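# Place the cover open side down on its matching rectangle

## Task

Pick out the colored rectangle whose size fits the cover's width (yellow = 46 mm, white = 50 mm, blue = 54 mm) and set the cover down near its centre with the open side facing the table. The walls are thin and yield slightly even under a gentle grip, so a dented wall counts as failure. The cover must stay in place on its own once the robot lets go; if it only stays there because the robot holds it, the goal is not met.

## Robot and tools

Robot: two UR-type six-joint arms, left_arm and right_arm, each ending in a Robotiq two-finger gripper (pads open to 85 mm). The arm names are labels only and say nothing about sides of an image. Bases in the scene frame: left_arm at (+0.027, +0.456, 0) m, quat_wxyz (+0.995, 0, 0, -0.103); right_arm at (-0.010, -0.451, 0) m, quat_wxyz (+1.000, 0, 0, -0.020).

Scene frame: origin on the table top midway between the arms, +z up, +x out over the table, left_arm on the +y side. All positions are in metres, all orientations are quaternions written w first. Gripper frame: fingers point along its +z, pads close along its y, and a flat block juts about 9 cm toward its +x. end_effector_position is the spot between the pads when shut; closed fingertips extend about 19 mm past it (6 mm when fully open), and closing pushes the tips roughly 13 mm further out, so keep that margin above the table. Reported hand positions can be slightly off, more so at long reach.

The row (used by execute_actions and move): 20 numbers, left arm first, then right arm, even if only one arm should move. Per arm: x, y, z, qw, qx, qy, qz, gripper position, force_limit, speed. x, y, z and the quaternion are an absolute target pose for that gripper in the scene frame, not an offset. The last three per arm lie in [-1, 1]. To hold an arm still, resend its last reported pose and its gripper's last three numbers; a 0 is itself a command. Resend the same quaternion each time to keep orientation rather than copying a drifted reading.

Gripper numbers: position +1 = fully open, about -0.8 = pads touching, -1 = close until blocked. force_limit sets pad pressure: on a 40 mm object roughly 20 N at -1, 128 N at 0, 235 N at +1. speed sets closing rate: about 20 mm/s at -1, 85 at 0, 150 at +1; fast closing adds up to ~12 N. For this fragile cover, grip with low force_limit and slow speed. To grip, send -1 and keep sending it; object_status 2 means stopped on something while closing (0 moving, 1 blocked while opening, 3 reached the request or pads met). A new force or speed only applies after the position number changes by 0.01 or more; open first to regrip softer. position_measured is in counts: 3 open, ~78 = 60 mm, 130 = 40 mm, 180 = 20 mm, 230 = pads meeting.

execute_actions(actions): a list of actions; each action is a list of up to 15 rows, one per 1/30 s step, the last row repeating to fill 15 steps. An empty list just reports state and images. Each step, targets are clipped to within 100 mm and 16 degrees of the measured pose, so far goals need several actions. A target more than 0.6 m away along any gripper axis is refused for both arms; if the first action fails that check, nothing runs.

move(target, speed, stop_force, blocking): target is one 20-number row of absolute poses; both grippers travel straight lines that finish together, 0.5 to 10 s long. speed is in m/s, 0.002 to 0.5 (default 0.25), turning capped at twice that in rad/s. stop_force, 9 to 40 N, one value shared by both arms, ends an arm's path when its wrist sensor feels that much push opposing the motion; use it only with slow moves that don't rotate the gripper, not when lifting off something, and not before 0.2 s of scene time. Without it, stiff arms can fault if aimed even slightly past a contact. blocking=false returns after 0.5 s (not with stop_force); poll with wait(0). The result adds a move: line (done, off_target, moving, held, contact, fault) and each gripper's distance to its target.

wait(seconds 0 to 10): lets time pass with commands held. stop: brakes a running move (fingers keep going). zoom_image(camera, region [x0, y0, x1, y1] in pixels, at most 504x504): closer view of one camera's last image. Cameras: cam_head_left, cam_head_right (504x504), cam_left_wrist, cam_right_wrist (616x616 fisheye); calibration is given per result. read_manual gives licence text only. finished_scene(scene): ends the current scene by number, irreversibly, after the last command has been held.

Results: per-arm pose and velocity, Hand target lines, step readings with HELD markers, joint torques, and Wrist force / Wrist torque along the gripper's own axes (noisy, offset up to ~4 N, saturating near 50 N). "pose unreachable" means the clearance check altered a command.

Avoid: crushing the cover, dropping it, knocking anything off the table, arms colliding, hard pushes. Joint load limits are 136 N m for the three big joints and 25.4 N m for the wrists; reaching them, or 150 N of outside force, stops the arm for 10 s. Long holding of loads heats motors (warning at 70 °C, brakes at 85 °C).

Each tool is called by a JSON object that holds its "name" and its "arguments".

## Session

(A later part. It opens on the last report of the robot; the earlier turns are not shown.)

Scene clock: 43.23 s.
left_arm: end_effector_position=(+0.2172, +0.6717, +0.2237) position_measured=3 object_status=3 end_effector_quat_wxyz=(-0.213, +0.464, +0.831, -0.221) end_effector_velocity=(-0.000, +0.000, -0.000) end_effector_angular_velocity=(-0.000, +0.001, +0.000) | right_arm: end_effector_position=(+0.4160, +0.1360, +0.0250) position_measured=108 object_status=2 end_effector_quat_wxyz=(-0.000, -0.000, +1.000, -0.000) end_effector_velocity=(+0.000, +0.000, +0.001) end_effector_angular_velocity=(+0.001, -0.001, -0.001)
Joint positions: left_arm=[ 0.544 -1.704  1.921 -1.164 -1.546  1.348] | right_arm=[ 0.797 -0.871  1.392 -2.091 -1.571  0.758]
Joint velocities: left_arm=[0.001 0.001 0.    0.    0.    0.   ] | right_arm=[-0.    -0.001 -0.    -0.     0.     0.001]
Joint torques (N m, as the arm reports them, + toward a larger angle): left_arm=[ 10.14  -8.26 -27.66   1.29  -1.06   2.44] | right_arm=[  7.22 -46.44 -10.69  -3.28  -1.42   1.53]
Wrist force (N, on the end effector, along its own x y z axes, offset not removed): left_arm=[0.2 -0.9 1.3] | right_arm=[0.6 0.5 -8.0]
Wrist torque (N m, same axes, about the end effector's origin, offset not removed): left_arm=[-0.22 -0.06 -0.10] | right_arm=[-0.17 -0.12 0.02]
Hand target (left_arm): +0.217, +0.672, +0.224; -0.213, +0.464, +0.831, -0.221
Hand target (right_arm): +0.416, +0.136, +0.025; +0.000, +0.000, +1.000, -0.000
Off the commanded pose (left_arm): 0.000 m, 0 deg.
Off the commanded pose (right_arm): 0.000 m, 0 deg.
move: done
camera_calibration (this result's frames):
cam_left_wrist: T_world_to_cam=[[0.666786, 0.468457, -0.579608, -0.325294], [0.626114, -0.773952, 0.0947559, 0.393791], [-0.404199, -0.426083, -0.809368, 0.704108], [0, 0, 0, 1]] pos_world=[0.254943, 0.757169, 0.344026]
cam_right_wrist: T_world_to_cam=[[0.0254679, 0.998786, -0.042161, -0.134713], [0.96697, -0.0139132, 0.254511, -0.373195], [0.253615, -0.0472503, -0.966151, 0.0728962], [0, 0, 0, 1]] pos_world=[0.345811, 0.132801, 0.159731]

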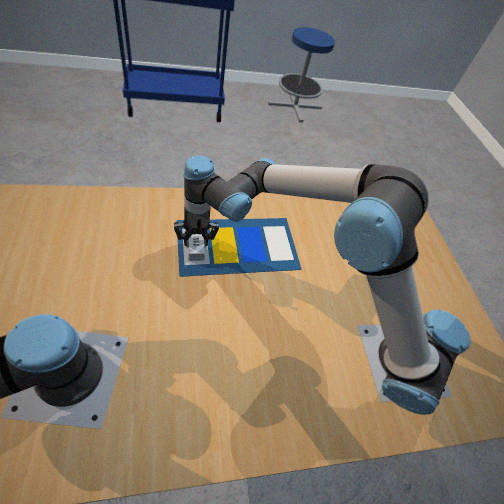

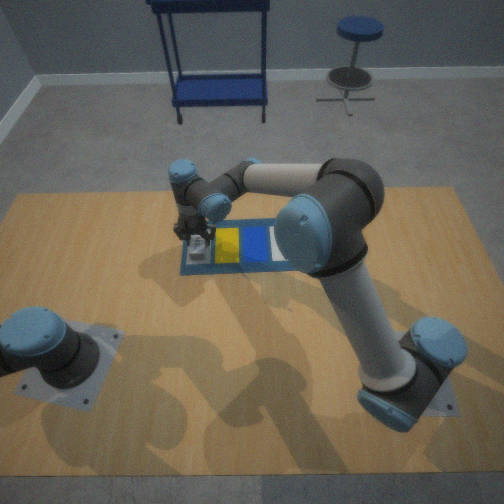

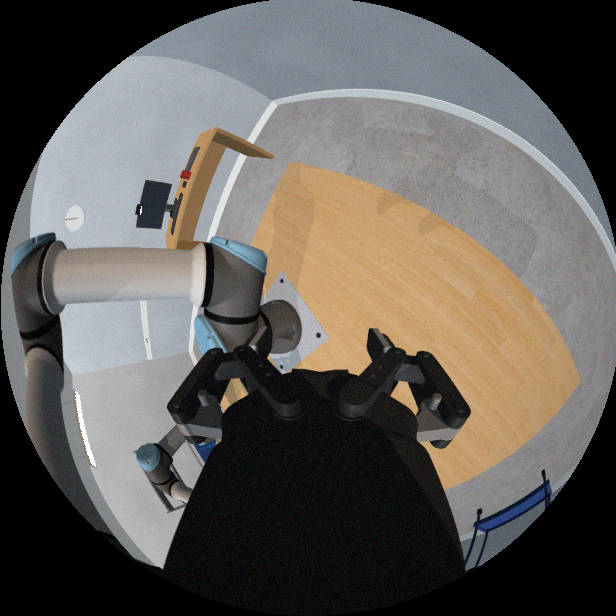

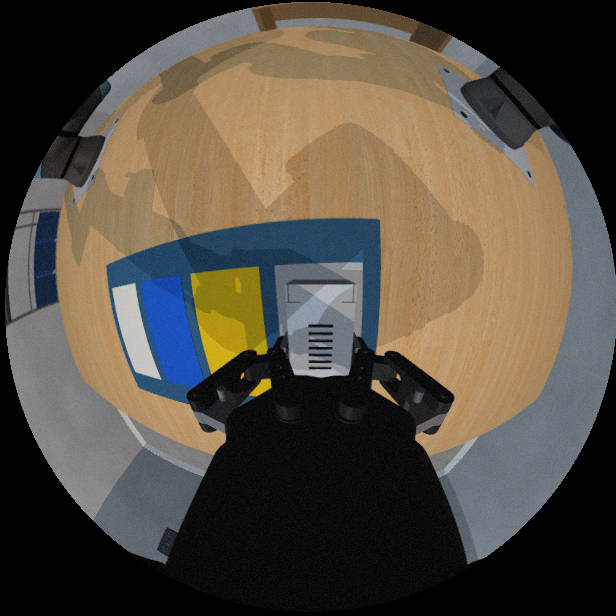

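{"name": "move", "arguments": {"target": [0.2172,0.6717,0.2237,-0.213,0.464,0.831,-0.221,1,-1,-1,0.416,0.134,0.05,0,0,1,0,-1,-1,-1], "speed": 0.08}}

{"name": "move", "arguments": {"target": [0.2172,0.6717,0.2237,-0.213,0.464,0.831,-0.221,1,-1,-1,0.416,-0.154,0.045,0,0,1,0,-1,-1,-1], "speed": 0.18}}

Scene clock: 48.97 s.
left_arm: end_effector_position=(+0.2172, +0.6717, +0.2237) position_measured=3 object_status=3 end_effector_quat_wxyz=(-0.213, +0.464, +0.831, -0.221) end_effector_velocity=(+0.000, +0.000, +0.000) end_effector_angular_velocity=(+0.001, -0.000, -0.002) | right_arm: end_effector_position=(+0.4160, +0.1340, +0.0498) position_measured=108 object_status=2 end_effector_quat_wxyz=(+0.000, -0.000, +1.000, +0.000) end_effector_velocity=(-0.001, +0.001, +0.003) end_effector_angular_velocity=(+0.000, -0.000, +0.002)
Joint positions: left_arm=[ 0.544 -1.704  1.921 -1.164 -1.546  1.348] | right_arm=[ 0.795 -0.903  1.376 -2.044 -1.571  0.756]
Joint velocities: left_arm=[-0.001 -0.001  0.     0.     0.001 -0.   ] | right_arm=[ 0.002 -0.003 -0.003  0.005 -0.    -0.   ]
Joint torques (N m, as the arm reports them, + toward a larger angle): left_arm=[  9.94  -9.1  -26.68   1.17  -1.05   2.41] | right_arm=[ -4.77 -61.47 -32.57  -1.86  -1.26  -0.96]
Wrist force (N, on the end effector, along its own x y z axes, offset not removed): left_arm=[1.2 -0.5 2.0] | right_arm=[1.6 -0.1 -1.2]
Wrist torque (N m, same axes, about the end effector's origin, offset not removed): left_arm=[-0.14 -0.35 0.00] | right_arm=[-0.16 -0.38 0.18]
Hand target (left_arm): +0.217, +0.672, +0.224; -0.213, +0.464, +0.831, -0.221
Hand target (right_arm): +0.416, +0.134, +0.050; +0.000, +0.000, +1.000, -0.000
Off the commanded pose (left_arm): 0.000 m, 0 deg.
Off the commanded pose (right_arm): 0.000 m, 0 deg.
move: done
camera_calibration (this result's frames):
cam_left_wrist: T_world_to_cam=[[0.666786, 0.468457, -0.579607, -0.325294], [0.626115, -0.773952, 0.0947559, 0.393791], [-0.404199, -0.426082, -0.809368, 0.704108], [0, 0, 0, 1]] pos_world=[0.254943, 0.757169, 0.344026]
cam_right_wrist: T_world_to_cam=[[0.0254688, 0.998787, -0.0421469, -0.131682], [0.966966, -0.0139169, 0.254525, -0.379515], [0.253629, -0.0472371, -0.966147, 0.0967256], [0, 0, 0, 1]] pos_world=[0.3458, 0.13081, 0.184497]

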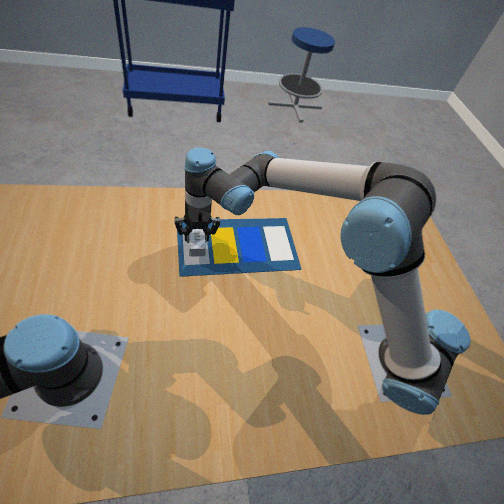

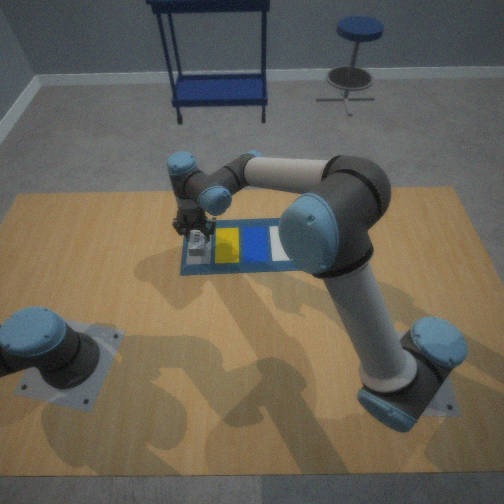

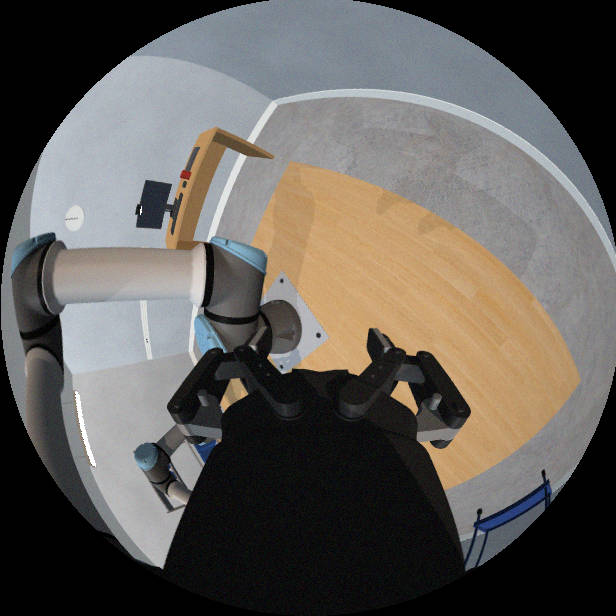

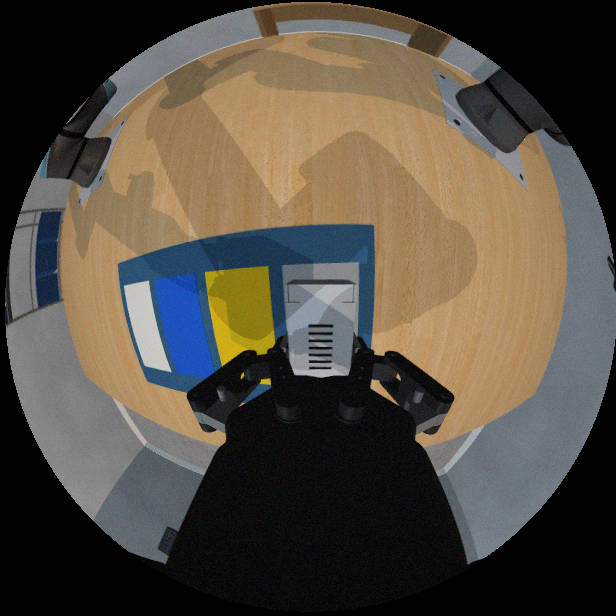

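Scene clock: 51.17 s.
left_arm: end_effector_position=(+0.2172, +0.6717, +0.2237) position_measured=3 object_status=3 end_effector_quat_wxyz=(-0.213, +0.464, +0.831, -0.221) end_effector_velocity=(+0.000, -0.000, +0.000) end_effector_angular_velocity=(-0.000, -0.001, -0.000) | right_arm: end_effector_position=(+0.4162, -0.1540, +0.0450) position_measured=108 object_status=2 end_effector_quat_wxyz=(-0.000, +0.000, +1.000, -0.000) end_effector_velocity=(+0.000, -0.002, +0.000) end_effector_angular_velocity=(+0.001, -0.002, +0.001)
Joint positions: left_arm=[ 0.544 -1.704  1.921 -1.164 -1.546  1.348] | right_arm=[ 0.389 -1.309  2.035 -2.296 -1.571  0.35 ]
Joint velocities: left_arm=[-0.001 -0.001 -0.    -0.    -0.001  0.   ] | right_arm=[-0.004 -0.003  0.004 -0.003  0.    -0.005]
Joint torques (N m, as the arm reports them, + toward a larger angle): left_arm=[ 10.26  -9.48 -27.25   1.29  -1.1    2.36] | right_arm=[ -5.46 -43.03 -10.21  -4.24   1.5   -0.99]
Wrist force (N, on the end effector, along its own x y z axes, offset not removed): left_arm=[-1.4 0.1 2.1] | right_arm=[1.6 0.4 -0.6]
Wrist torque (N m, same axes, about the end effector's origin, offset not removed): left_arm=[-0.03 0.08 -0.15] | right_arm=[-0.02 -0.31 0.16]
Hand target (left_arm): +0.217, +0.672, +0.224; -0.213, +0.464, +0.831, -0.221
Hand target (right_arm): +0.416, -0.154, +0.045; -0.000, +0.000, +1.000, -0.000
Off the commanded pose (left_arm): 0.000 m, 0 deg.
Off the commanded pose (right_arm): 0.000 m, 0 deg.
move: done
camera_calibration (this result's frames):
cam_left_wrist: T_world_to_cam=[[0.666786, 0.468457, -0.579607, -0.325294], [0.626114, -0.773952, 0.0947558, 0.393791], [-0.404199, -0.426082, -0.809368, 0.704108], [0, 0, 0, 1]] pos_world=[0.254943, 0.757169, 0.344026]
cam_right_wrist: T_world_to_cam=[[0.0254948, 0.998756, -0.0428604, 0.155763], [0.967026, -0.0137717, 0.254305, -0.382558], [0.253398, -0.0479306, -0.966174, 0.0784597], [0, 0, 0, 1]] pos_world=[0.346091, -0.157077, 0.179768]

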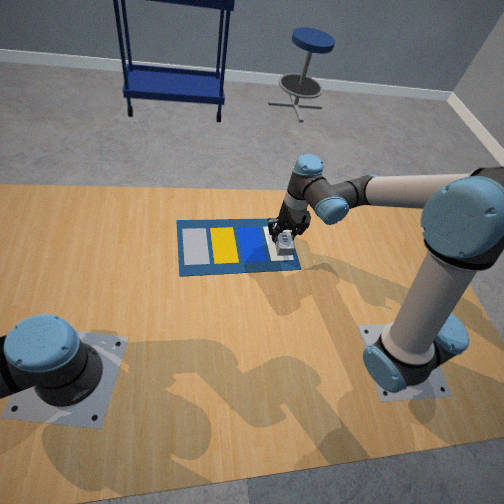

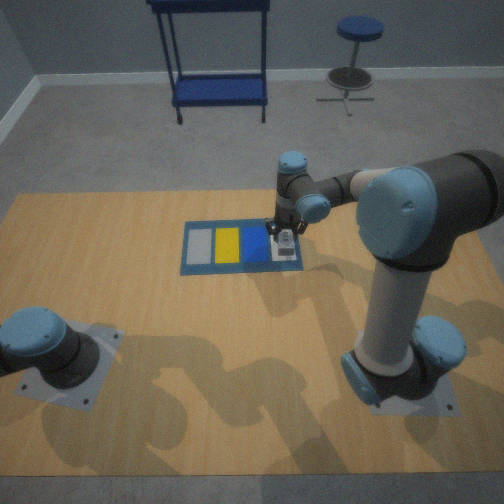

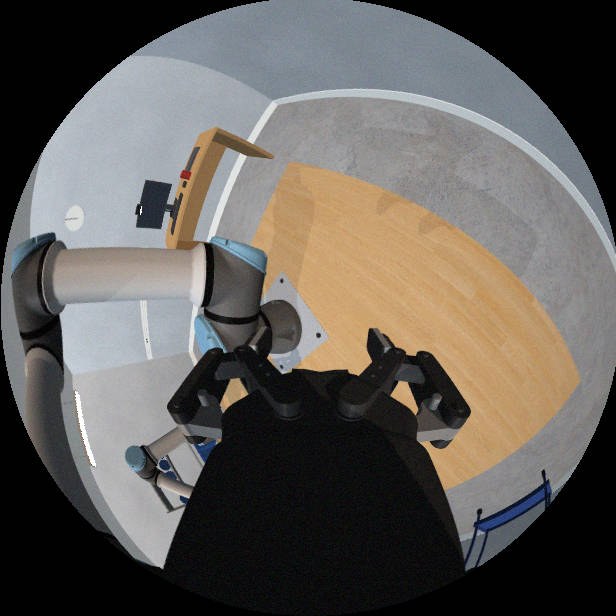

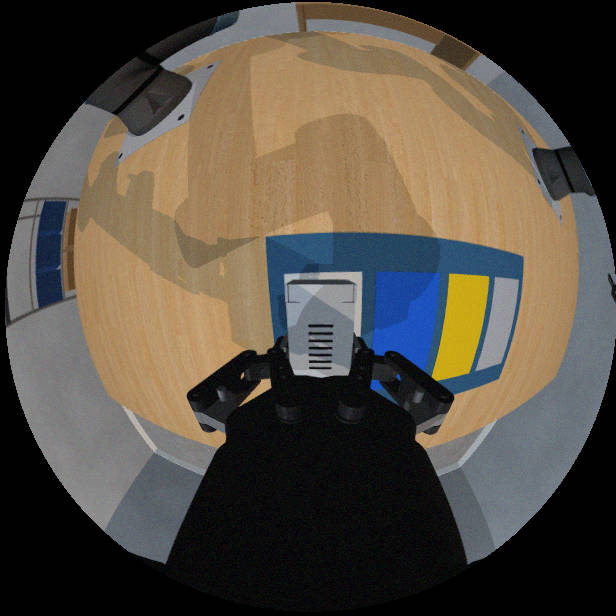

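{"name": "move", "arguments": {"target": [0.2172,0.6717,0.2237,-0.213,0.464,0.831,-0.221,1,-1,-1,0.424,-0.152,0.028,0,0,1,0,-1,-1,-1], "speed": 0.04}}

{"name": "move", "arguments": {"target": [0.2172,0.6717,0.2237,-0.213,0.464,0.831,-0.221,1,-1,-1,0.424,-0.152,0.018,0,0,1,0,-1,-1,-1], "speed": 0.005, "stop_force": 9}}

Scene clock: 56.00 s.
left_arm: end_effector_position=(+0.2172, +0.6717, +0.2237) position_measured=3 object_status=3 end_effector_quat_wxyz=(-0.213, +0.464, +0.831, -0.221) end_effector_velocity=(-0.000, +0.000, -0.000) end_effector_angular_velocity=(-0.000, +0.001, +0.001) | right_arm: end_effector_position=(+0.4239, -0.1520, +0.0282) position_measured=108 object_status=2 end_effector_quat_wxyz=(-0.000, -0.000, +1.000, -0.000) end_effector_velocity=(+0.000, +0.000, -0.002) end_effector_angular_velocity=(-0.000, +0.001, +0.000)
Joint positions: left_arm=[ 0.544 -1.704  1.921 -1.164 -1.546  1.348] | right_arm=[ 0.387 -1.265  2.03  -2.336 -1.571  0.348]
Joint velocities: left_arm=[ 0.     0.001  0.     0.     0.    -0.   ] | right_arm=[ 0.001  0.005 -0.    -0.003  0.     0.   ]
Joint torques (N m, as the arm reports them, + toward a larger angle): left_arm=[  9.91  -9.6  -26.77   1.28  -1.05   2.28] | right_arm=[ -5.43 -20.54 -28.92  -4.31   1.67  -1.11]
Wrist force (N, on the end effector, along its own x y z axes, offset not removed): left_arm=[0.4 -1.5 2.8] | right_arm=[-0.2 1.6 -0.5]
Wrist torque (N m, same axes, about the end effector's origin, offset not removed): left_arm=[-0.29 -0.22 -0.02] | right_arm=[0.16 0.09 0.12]
Hand target (left_arm): +0.217, +0.672, +0.224; -0.213, +0.464, +0.831, -0.221
Hand target (right_arm): +0.424, -0.152, +0.028; -0.000, +0.000, +1.000, -0.000
Off the commanded pose (left_arm): 0.000 m, 0 deg.
Off the commanded pose (right_arm): 0.000 m, 0 deg.
move: done
camera_calibration (this result's frames):
cam_left_wrist: T_world_to_cam=[[0.666786, 0.468457, -0.579607, -0.325294], [0.626115, -0.773952, 0.094756, 0.393791], [-0.404199, -0.426083, -0.809368, 0.704108], [0, 0, 0, 1]] pos_world=[0.254943, 0.757169, 0.344026]
cam_right_wrist: T_world_to_cam=[[0.0254684, 0.998786, -0.0421634, 0.152897], [0.96697, -0.013913, 0.25451, -0.385666], [0.253614, -0.0472527, -0.966151, 0.0603556], [0, 0, 0, 1]] pos_world=[0.353726, -0.155225, 0.162915]

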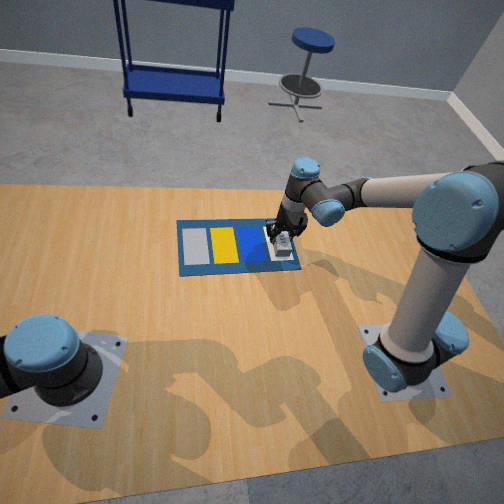

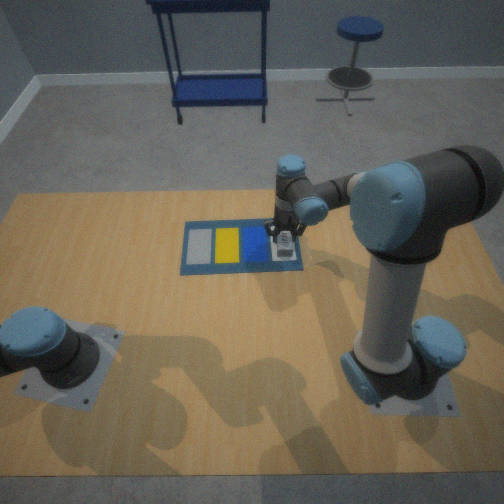

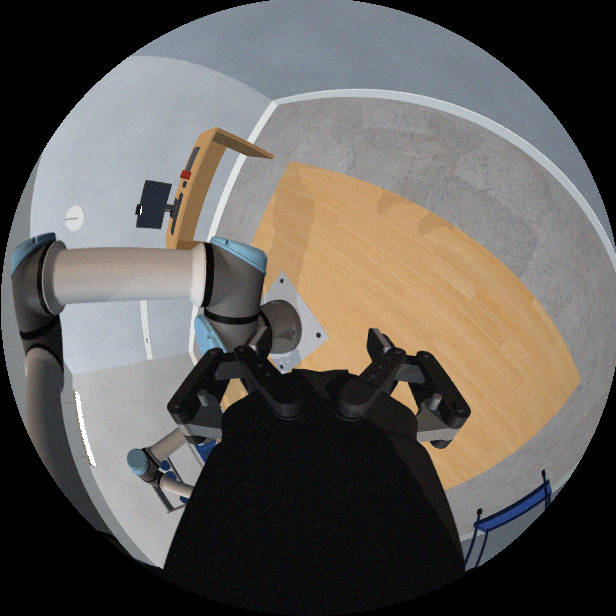

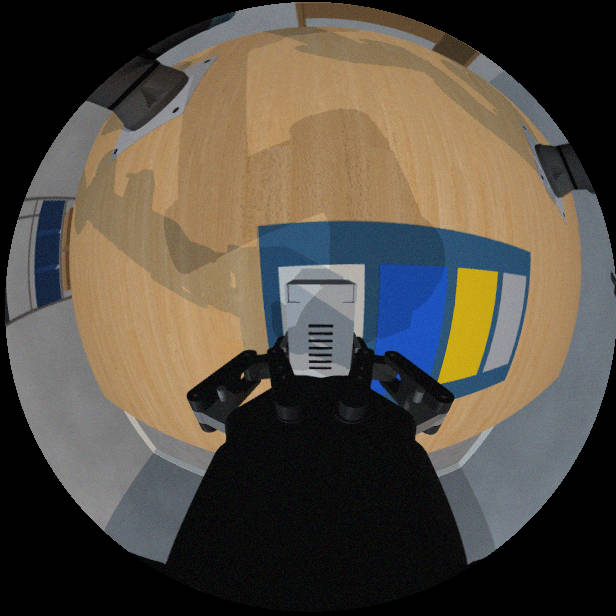

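Scene clock: 57.50 s.
left_arm: end_effector_position=(+0.2172, +0.6717, +0.2237) position_measured=3 object_status=3 end_effector_quat_wxyz=(-0.213, +0.464, +0.831, -0.221) end_effector_velocity=(-0.000, +0.000, +0.000) end_effector_angular_velocity=(-0.000, +0.000, -0.001) | right_arm: end_effector_position=(+0.4238, -0.1521, +0.0224) position_measured=108 object_status=2 end_effector_quat_wxyz=(-0.000, +0.000, +1.000, -0.000) end_effector_velocity=(-0.000, -0.001, +0.002) end_effector_angular_velocity=(-0.000, +0.000, -0.000)
Joint positions: left_arm=[ 0.544 -1.704  1.921 -1.164 -1.546  1.348] | right_arm=[ 0.387 -1.254  2.035 -2.351 -1.571  0.348]
Joint velocities: left_arm=[-0.    -0.     0.     0.     0.     0.001] | right_arm=[-0.001 -0.004 -0.     0.004 -0.    -0.   ]
Joint torques (N m, as the arm reports them, + toward a larger angle): left_arm=[ 10.36  -9.57 -25.66   1.36  -1.09   2.25] | right_arm=[ -5.83 -44.   -20.82  -1.69   1.49  -1.11]
Wrist force (N, on the end effector, along its own x y z axes, offset not removed): left_arm=[0.2 -1.2 1.7] | right_arm=[0.1 0.0 -2.4]
Wrist torque (N m, same axes, about the end effector's origin, offset not removed): left_arm=[-0.14 -0.09 -0.01] | right_arm=[-0.19 -0.13 0.10]
Hand target (left_arm): +0.217, +0.672, +0.224; -0.213, +0.464, +0.831, -0.221
Hand target (right_arm): +0.424, -0.152, +0.023; +0.000, +0.000, +1.000, -0.000
Off the commanded pose (left_arm): 0.000 m, 0 deg.
Off the commanded pose (right_arm): 0.004 m, 0 deg.
move: contact (right_arm)
camera_calibration (this result's frames):
cam_left_wrist: T_world_to_cam=[[0.666786, 0.468457, -0.579607, -0.325294], [0.626114, -0.773952, 0.0947559, 0.393791], [-0.404199, -0.426082, -0.809368, 0.704108], [0, 0, 0, 1]] pos_world=[0.254943, 0.757169, 0.344026]
cam_right_wrist: T_world_to_cam=[[0.0254509, 0.998779, -0.0423393, 0.152717], [0.967087, -0.0138732, 0.254067, -0.384125], [0.253169, -0.047412, -0.966259, 0.055016], [0, 0, 0, 1]] pos_world=[0.353668, -0.155251, 0.157219]

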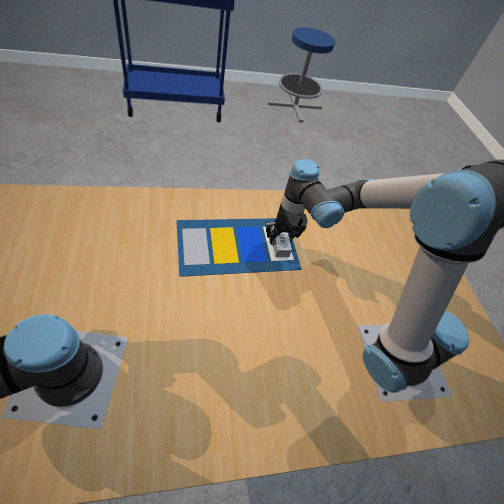

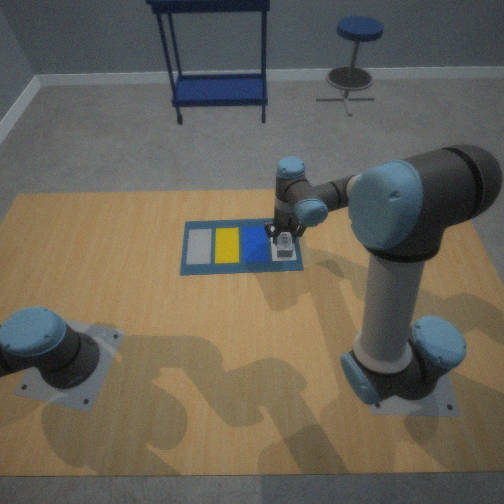

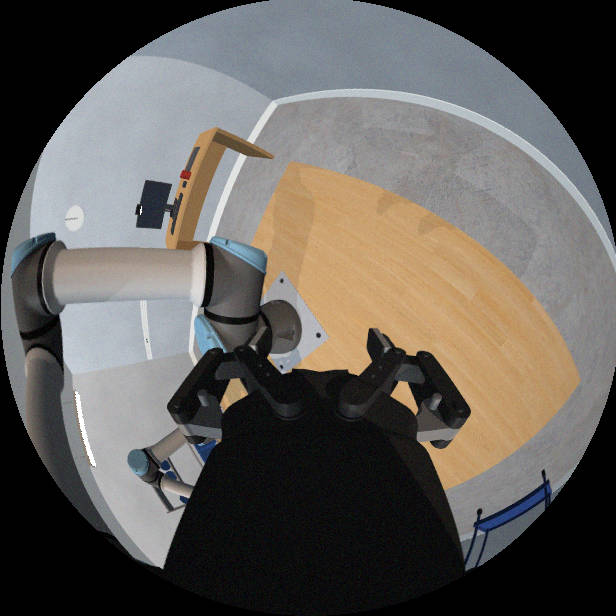

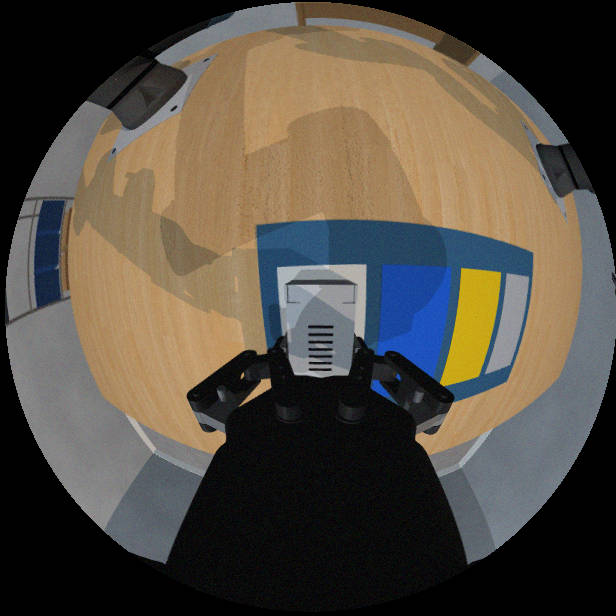

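{"name": "move", "arguments": {"target": [0.2172,0.6717,0.2237,-0.213,0.464,0.831,-0.221,1,-1,-1,0.424,-0.152,0.023,0,0,1,0,0.6,-1,0]}}

{"name": "move", "arguments": {"target": [0.2172,0.6717,0.2237,-0.213,0.464,0.831,-0.221,1,-1,-1,0.424,-0.152,0.10,0,0,1,0,0.6,-1,0]}}

Scene clock: 60.70 s.
left_arm: end_effector_position=(+0.2172, +0.6717, +0.2237) position_measured=3 object_status=3 end_effector_quat_wxyz=(-0.213, +0.464, +0.831, -0.221) end_effector_velocity=(-0.000, +0.000, +0.000) end_effector_angular_velocity=(-0.000, -0.002, +0.001) | right_arm: end_effector_position=(+0.4240, -0.1520, +0.0230) position_measured=53 object_status=3 end_effector_quat_wxyz=(+0.000, +0.000, +1.000, -0.000) end_effector_velocity=(+0.001, -0.000, +0.000) end_effector_angular_velocity=(+0.001, -0.001, -0.001)
Joint positions: left_arm=[ 0.544 -1.704  1.921 -1.164 -1.546  1.348] | right_arm=[ 0.387 -1.255  2.035 -2.35  -1.571  0.348]
Joint velocities: left_arm=[ 0.001 -0.002  0.     0.    -0.     0.001] | right_arm=[-0.001  0.    -0.001  0.     0.     0.   ]
Joint torques (N m, as the arm reports them, + toward a larger angle): left_arm=[  9.45 -10.43 -25.49   1.22  -0.93   2.26] | right_arm=[ -3.37 -42.41 -27.01  -1.49   1.24  -1.09]
Wrist force (N, on the end effector, along its own x y z axes, offset not removed): left_arm=[0.7 -1.7 0.1] | right_arm=[1.7 0.5 -2.8]
Wrist torque (N m, same axes, about the end effector's origin, offset not removed): left_arm=[-0.35 -0.23 -0.15] | right_arm=[0.04 -0.39 -0.02]
Hand target (left_arm): +0.217, +0.672, +0.224; -0.213, +0.464, +0.831, -0.221
Hand target (right_arm): +0.424, -0.152, +0.023; +0.000, +0.000, +1.000, -0.000
Off the commanded pose (left_arm): 0.000 m, 0 deg.
Off the commanded pose (right_arm): 0.000 m, 0 deg.
move: done
camera_calibration (this result's frames):
cam_left_wrist: T_world_to_cam=[[0.666786, 0.468457, -0.579607, -0.325294], [0.626115, -0.773952, 0.0947561, 0.393791], [-0.404199, -0.426083, -0.809368, 0.704108], [0, 0, 0, 1]] pos_world=[0.254943, 0.757169, 0.344026]
cam_right_wrist: T_world_to_cam=[[0.0254705, 0.998786, -0.0421561, 0.152649], [0.966968, -0.0139165, 0.254519, -0.384429], [0.253623, -0.0472463, -0.966149, 0.0553313], [0, 0, 0, 1]] pos_world=[0.353809, -0.155199, 0.157738]

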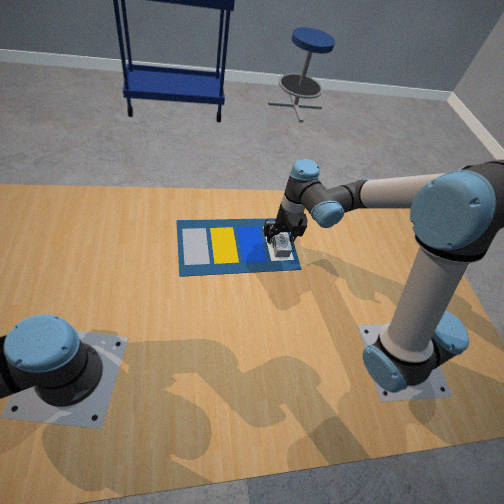

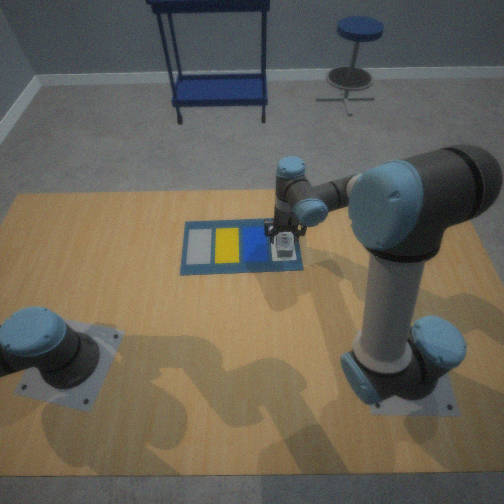

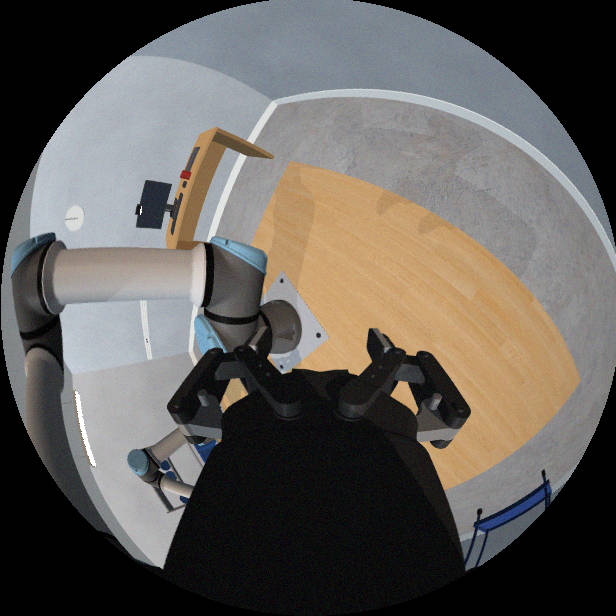

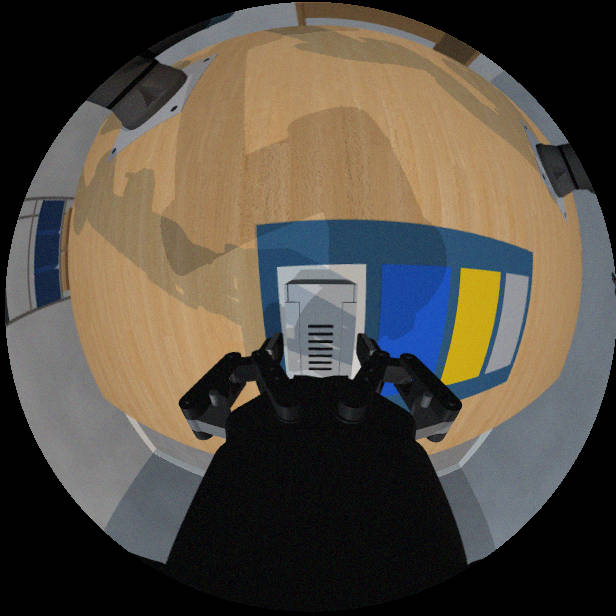

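Scene clock: 61.70 s.
left_arm: end_effector_position=(+0.2172, +0.6717, +0.2237) position_measured=3 object_status=3 end_effector_quat_wxyz=(-0.213, +0.464, +0.831, -0.221) end_effector_velocity=(+0.000, +0.000, -0.000) end_effector_angular_velocity=(+0.001, +0.000, -0.001) | right_arm: end_effector_position=(+0.4239, -0.1520, +0.0998) position_measured=53 object_status=3 end_effector_quat_wxyz=(+0.000, -0.000, +1.000, +0.000) end_effector_velocity=(-0.000, -0.000, +0.002) end_effector_angular_velocity=(-0.000, +0.001, -0.000)
Joint positions: left_arm=[ 0.544 -1.704  1.921 -1.164 -1.546  1.348] | right_arm=[ 0.387 -1.379  1.951 -2.142 -1.571  0.348]
Joint velocities: left_arm=[-0.    -0.     0.    -0.     0.001 -0.   ] | right_arm=[-0.    -0.003 -0.003  0.007  0.    -0.   ]
Joint torques (N m, as the arm reports them, + toward a larger angle): left_arm=[ 10.24  -9.97 -25.47   1.25  -1.07   2.17] | right_arm=[ -5.07 -42.03 -30.51  -1.33  -1.53  -1.33]
Wrist force (N, on the end effector, along its own x y z axes, offset not removed): left_arm=[-0.2 -1.9 1.7] | right_arm=[0.6 2.8 -6.0]
Wrist torque (N m, same axes, about the end effector's origin, offset not removed): left_arm=[-0.33 -0.14 -0.10] | right_arm=[0.38 -0.16 0.03]
Hand target (left_arm): +0.217, +0.672, +0.224; -0.213, +0.464, +0.831, -0.221
Hand target (right_arm): +0.424, -0.152, +0.100; +0.000, +0.000, +1.000, +0.000
Off the commanded pose (left_arm): 0.000 m, 0 deg.
Off the commanded pose (right_arm): 0.000 m, 0 deg.
move: done
camera_calibration (this result's frames):
cam_left_wrist: T_world_to_cam=[[0.666786, 0.468457, -0.579607, -0.325294], [0.626114, -0.773952, 0.0947559, 0.393791], [-0.404199, -0.426082, -0.809368, 0.704108], [0, 0, 0, 1]] pos_world=[0.254943, 0.757169, 0.344026]
cam_right_wrist: T_world_to_cam=[[0.0254495, 0.998793, -0.0420066, 0.155859], [0.966955, -0.0139318, 0.254567, -0.403926], [0.253675, -0.047097, -0.966142, 0.1296], [0, 0, 0, 1]] pos_world=[0.353735, -0.155194, 0.234586]

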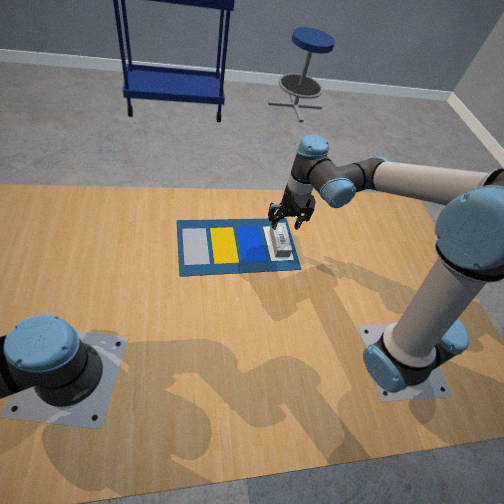

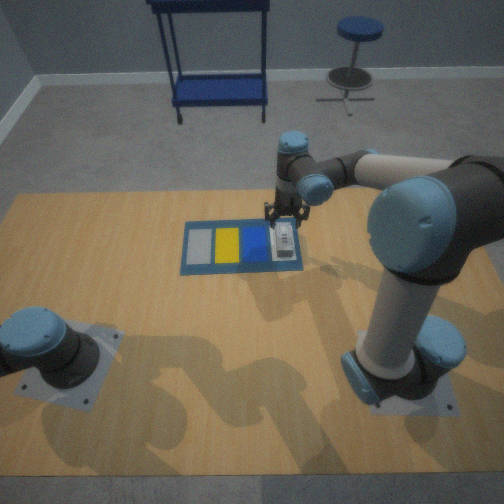

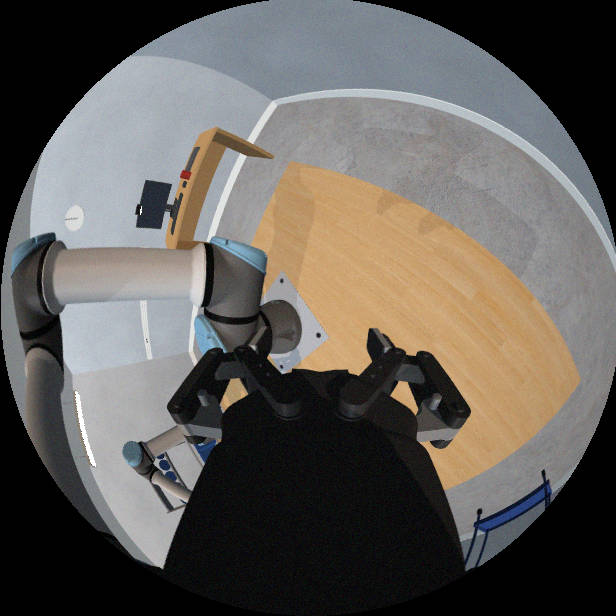

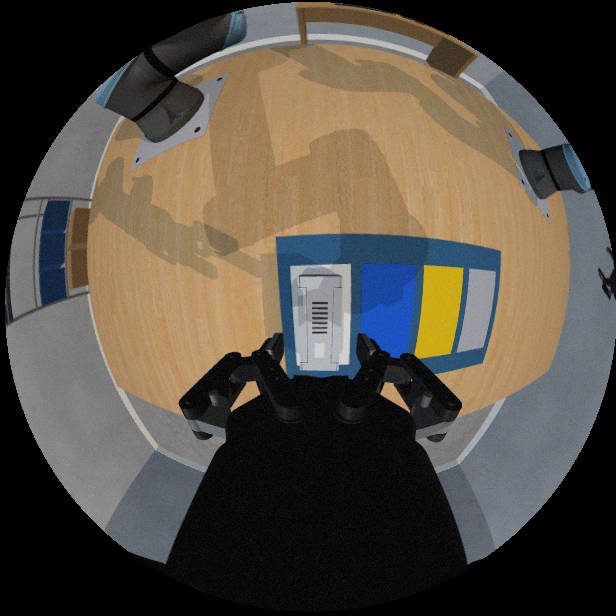

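{"name": "finished_scene", "arguments": {"scene": 1}}

The scene is finished: the task was done.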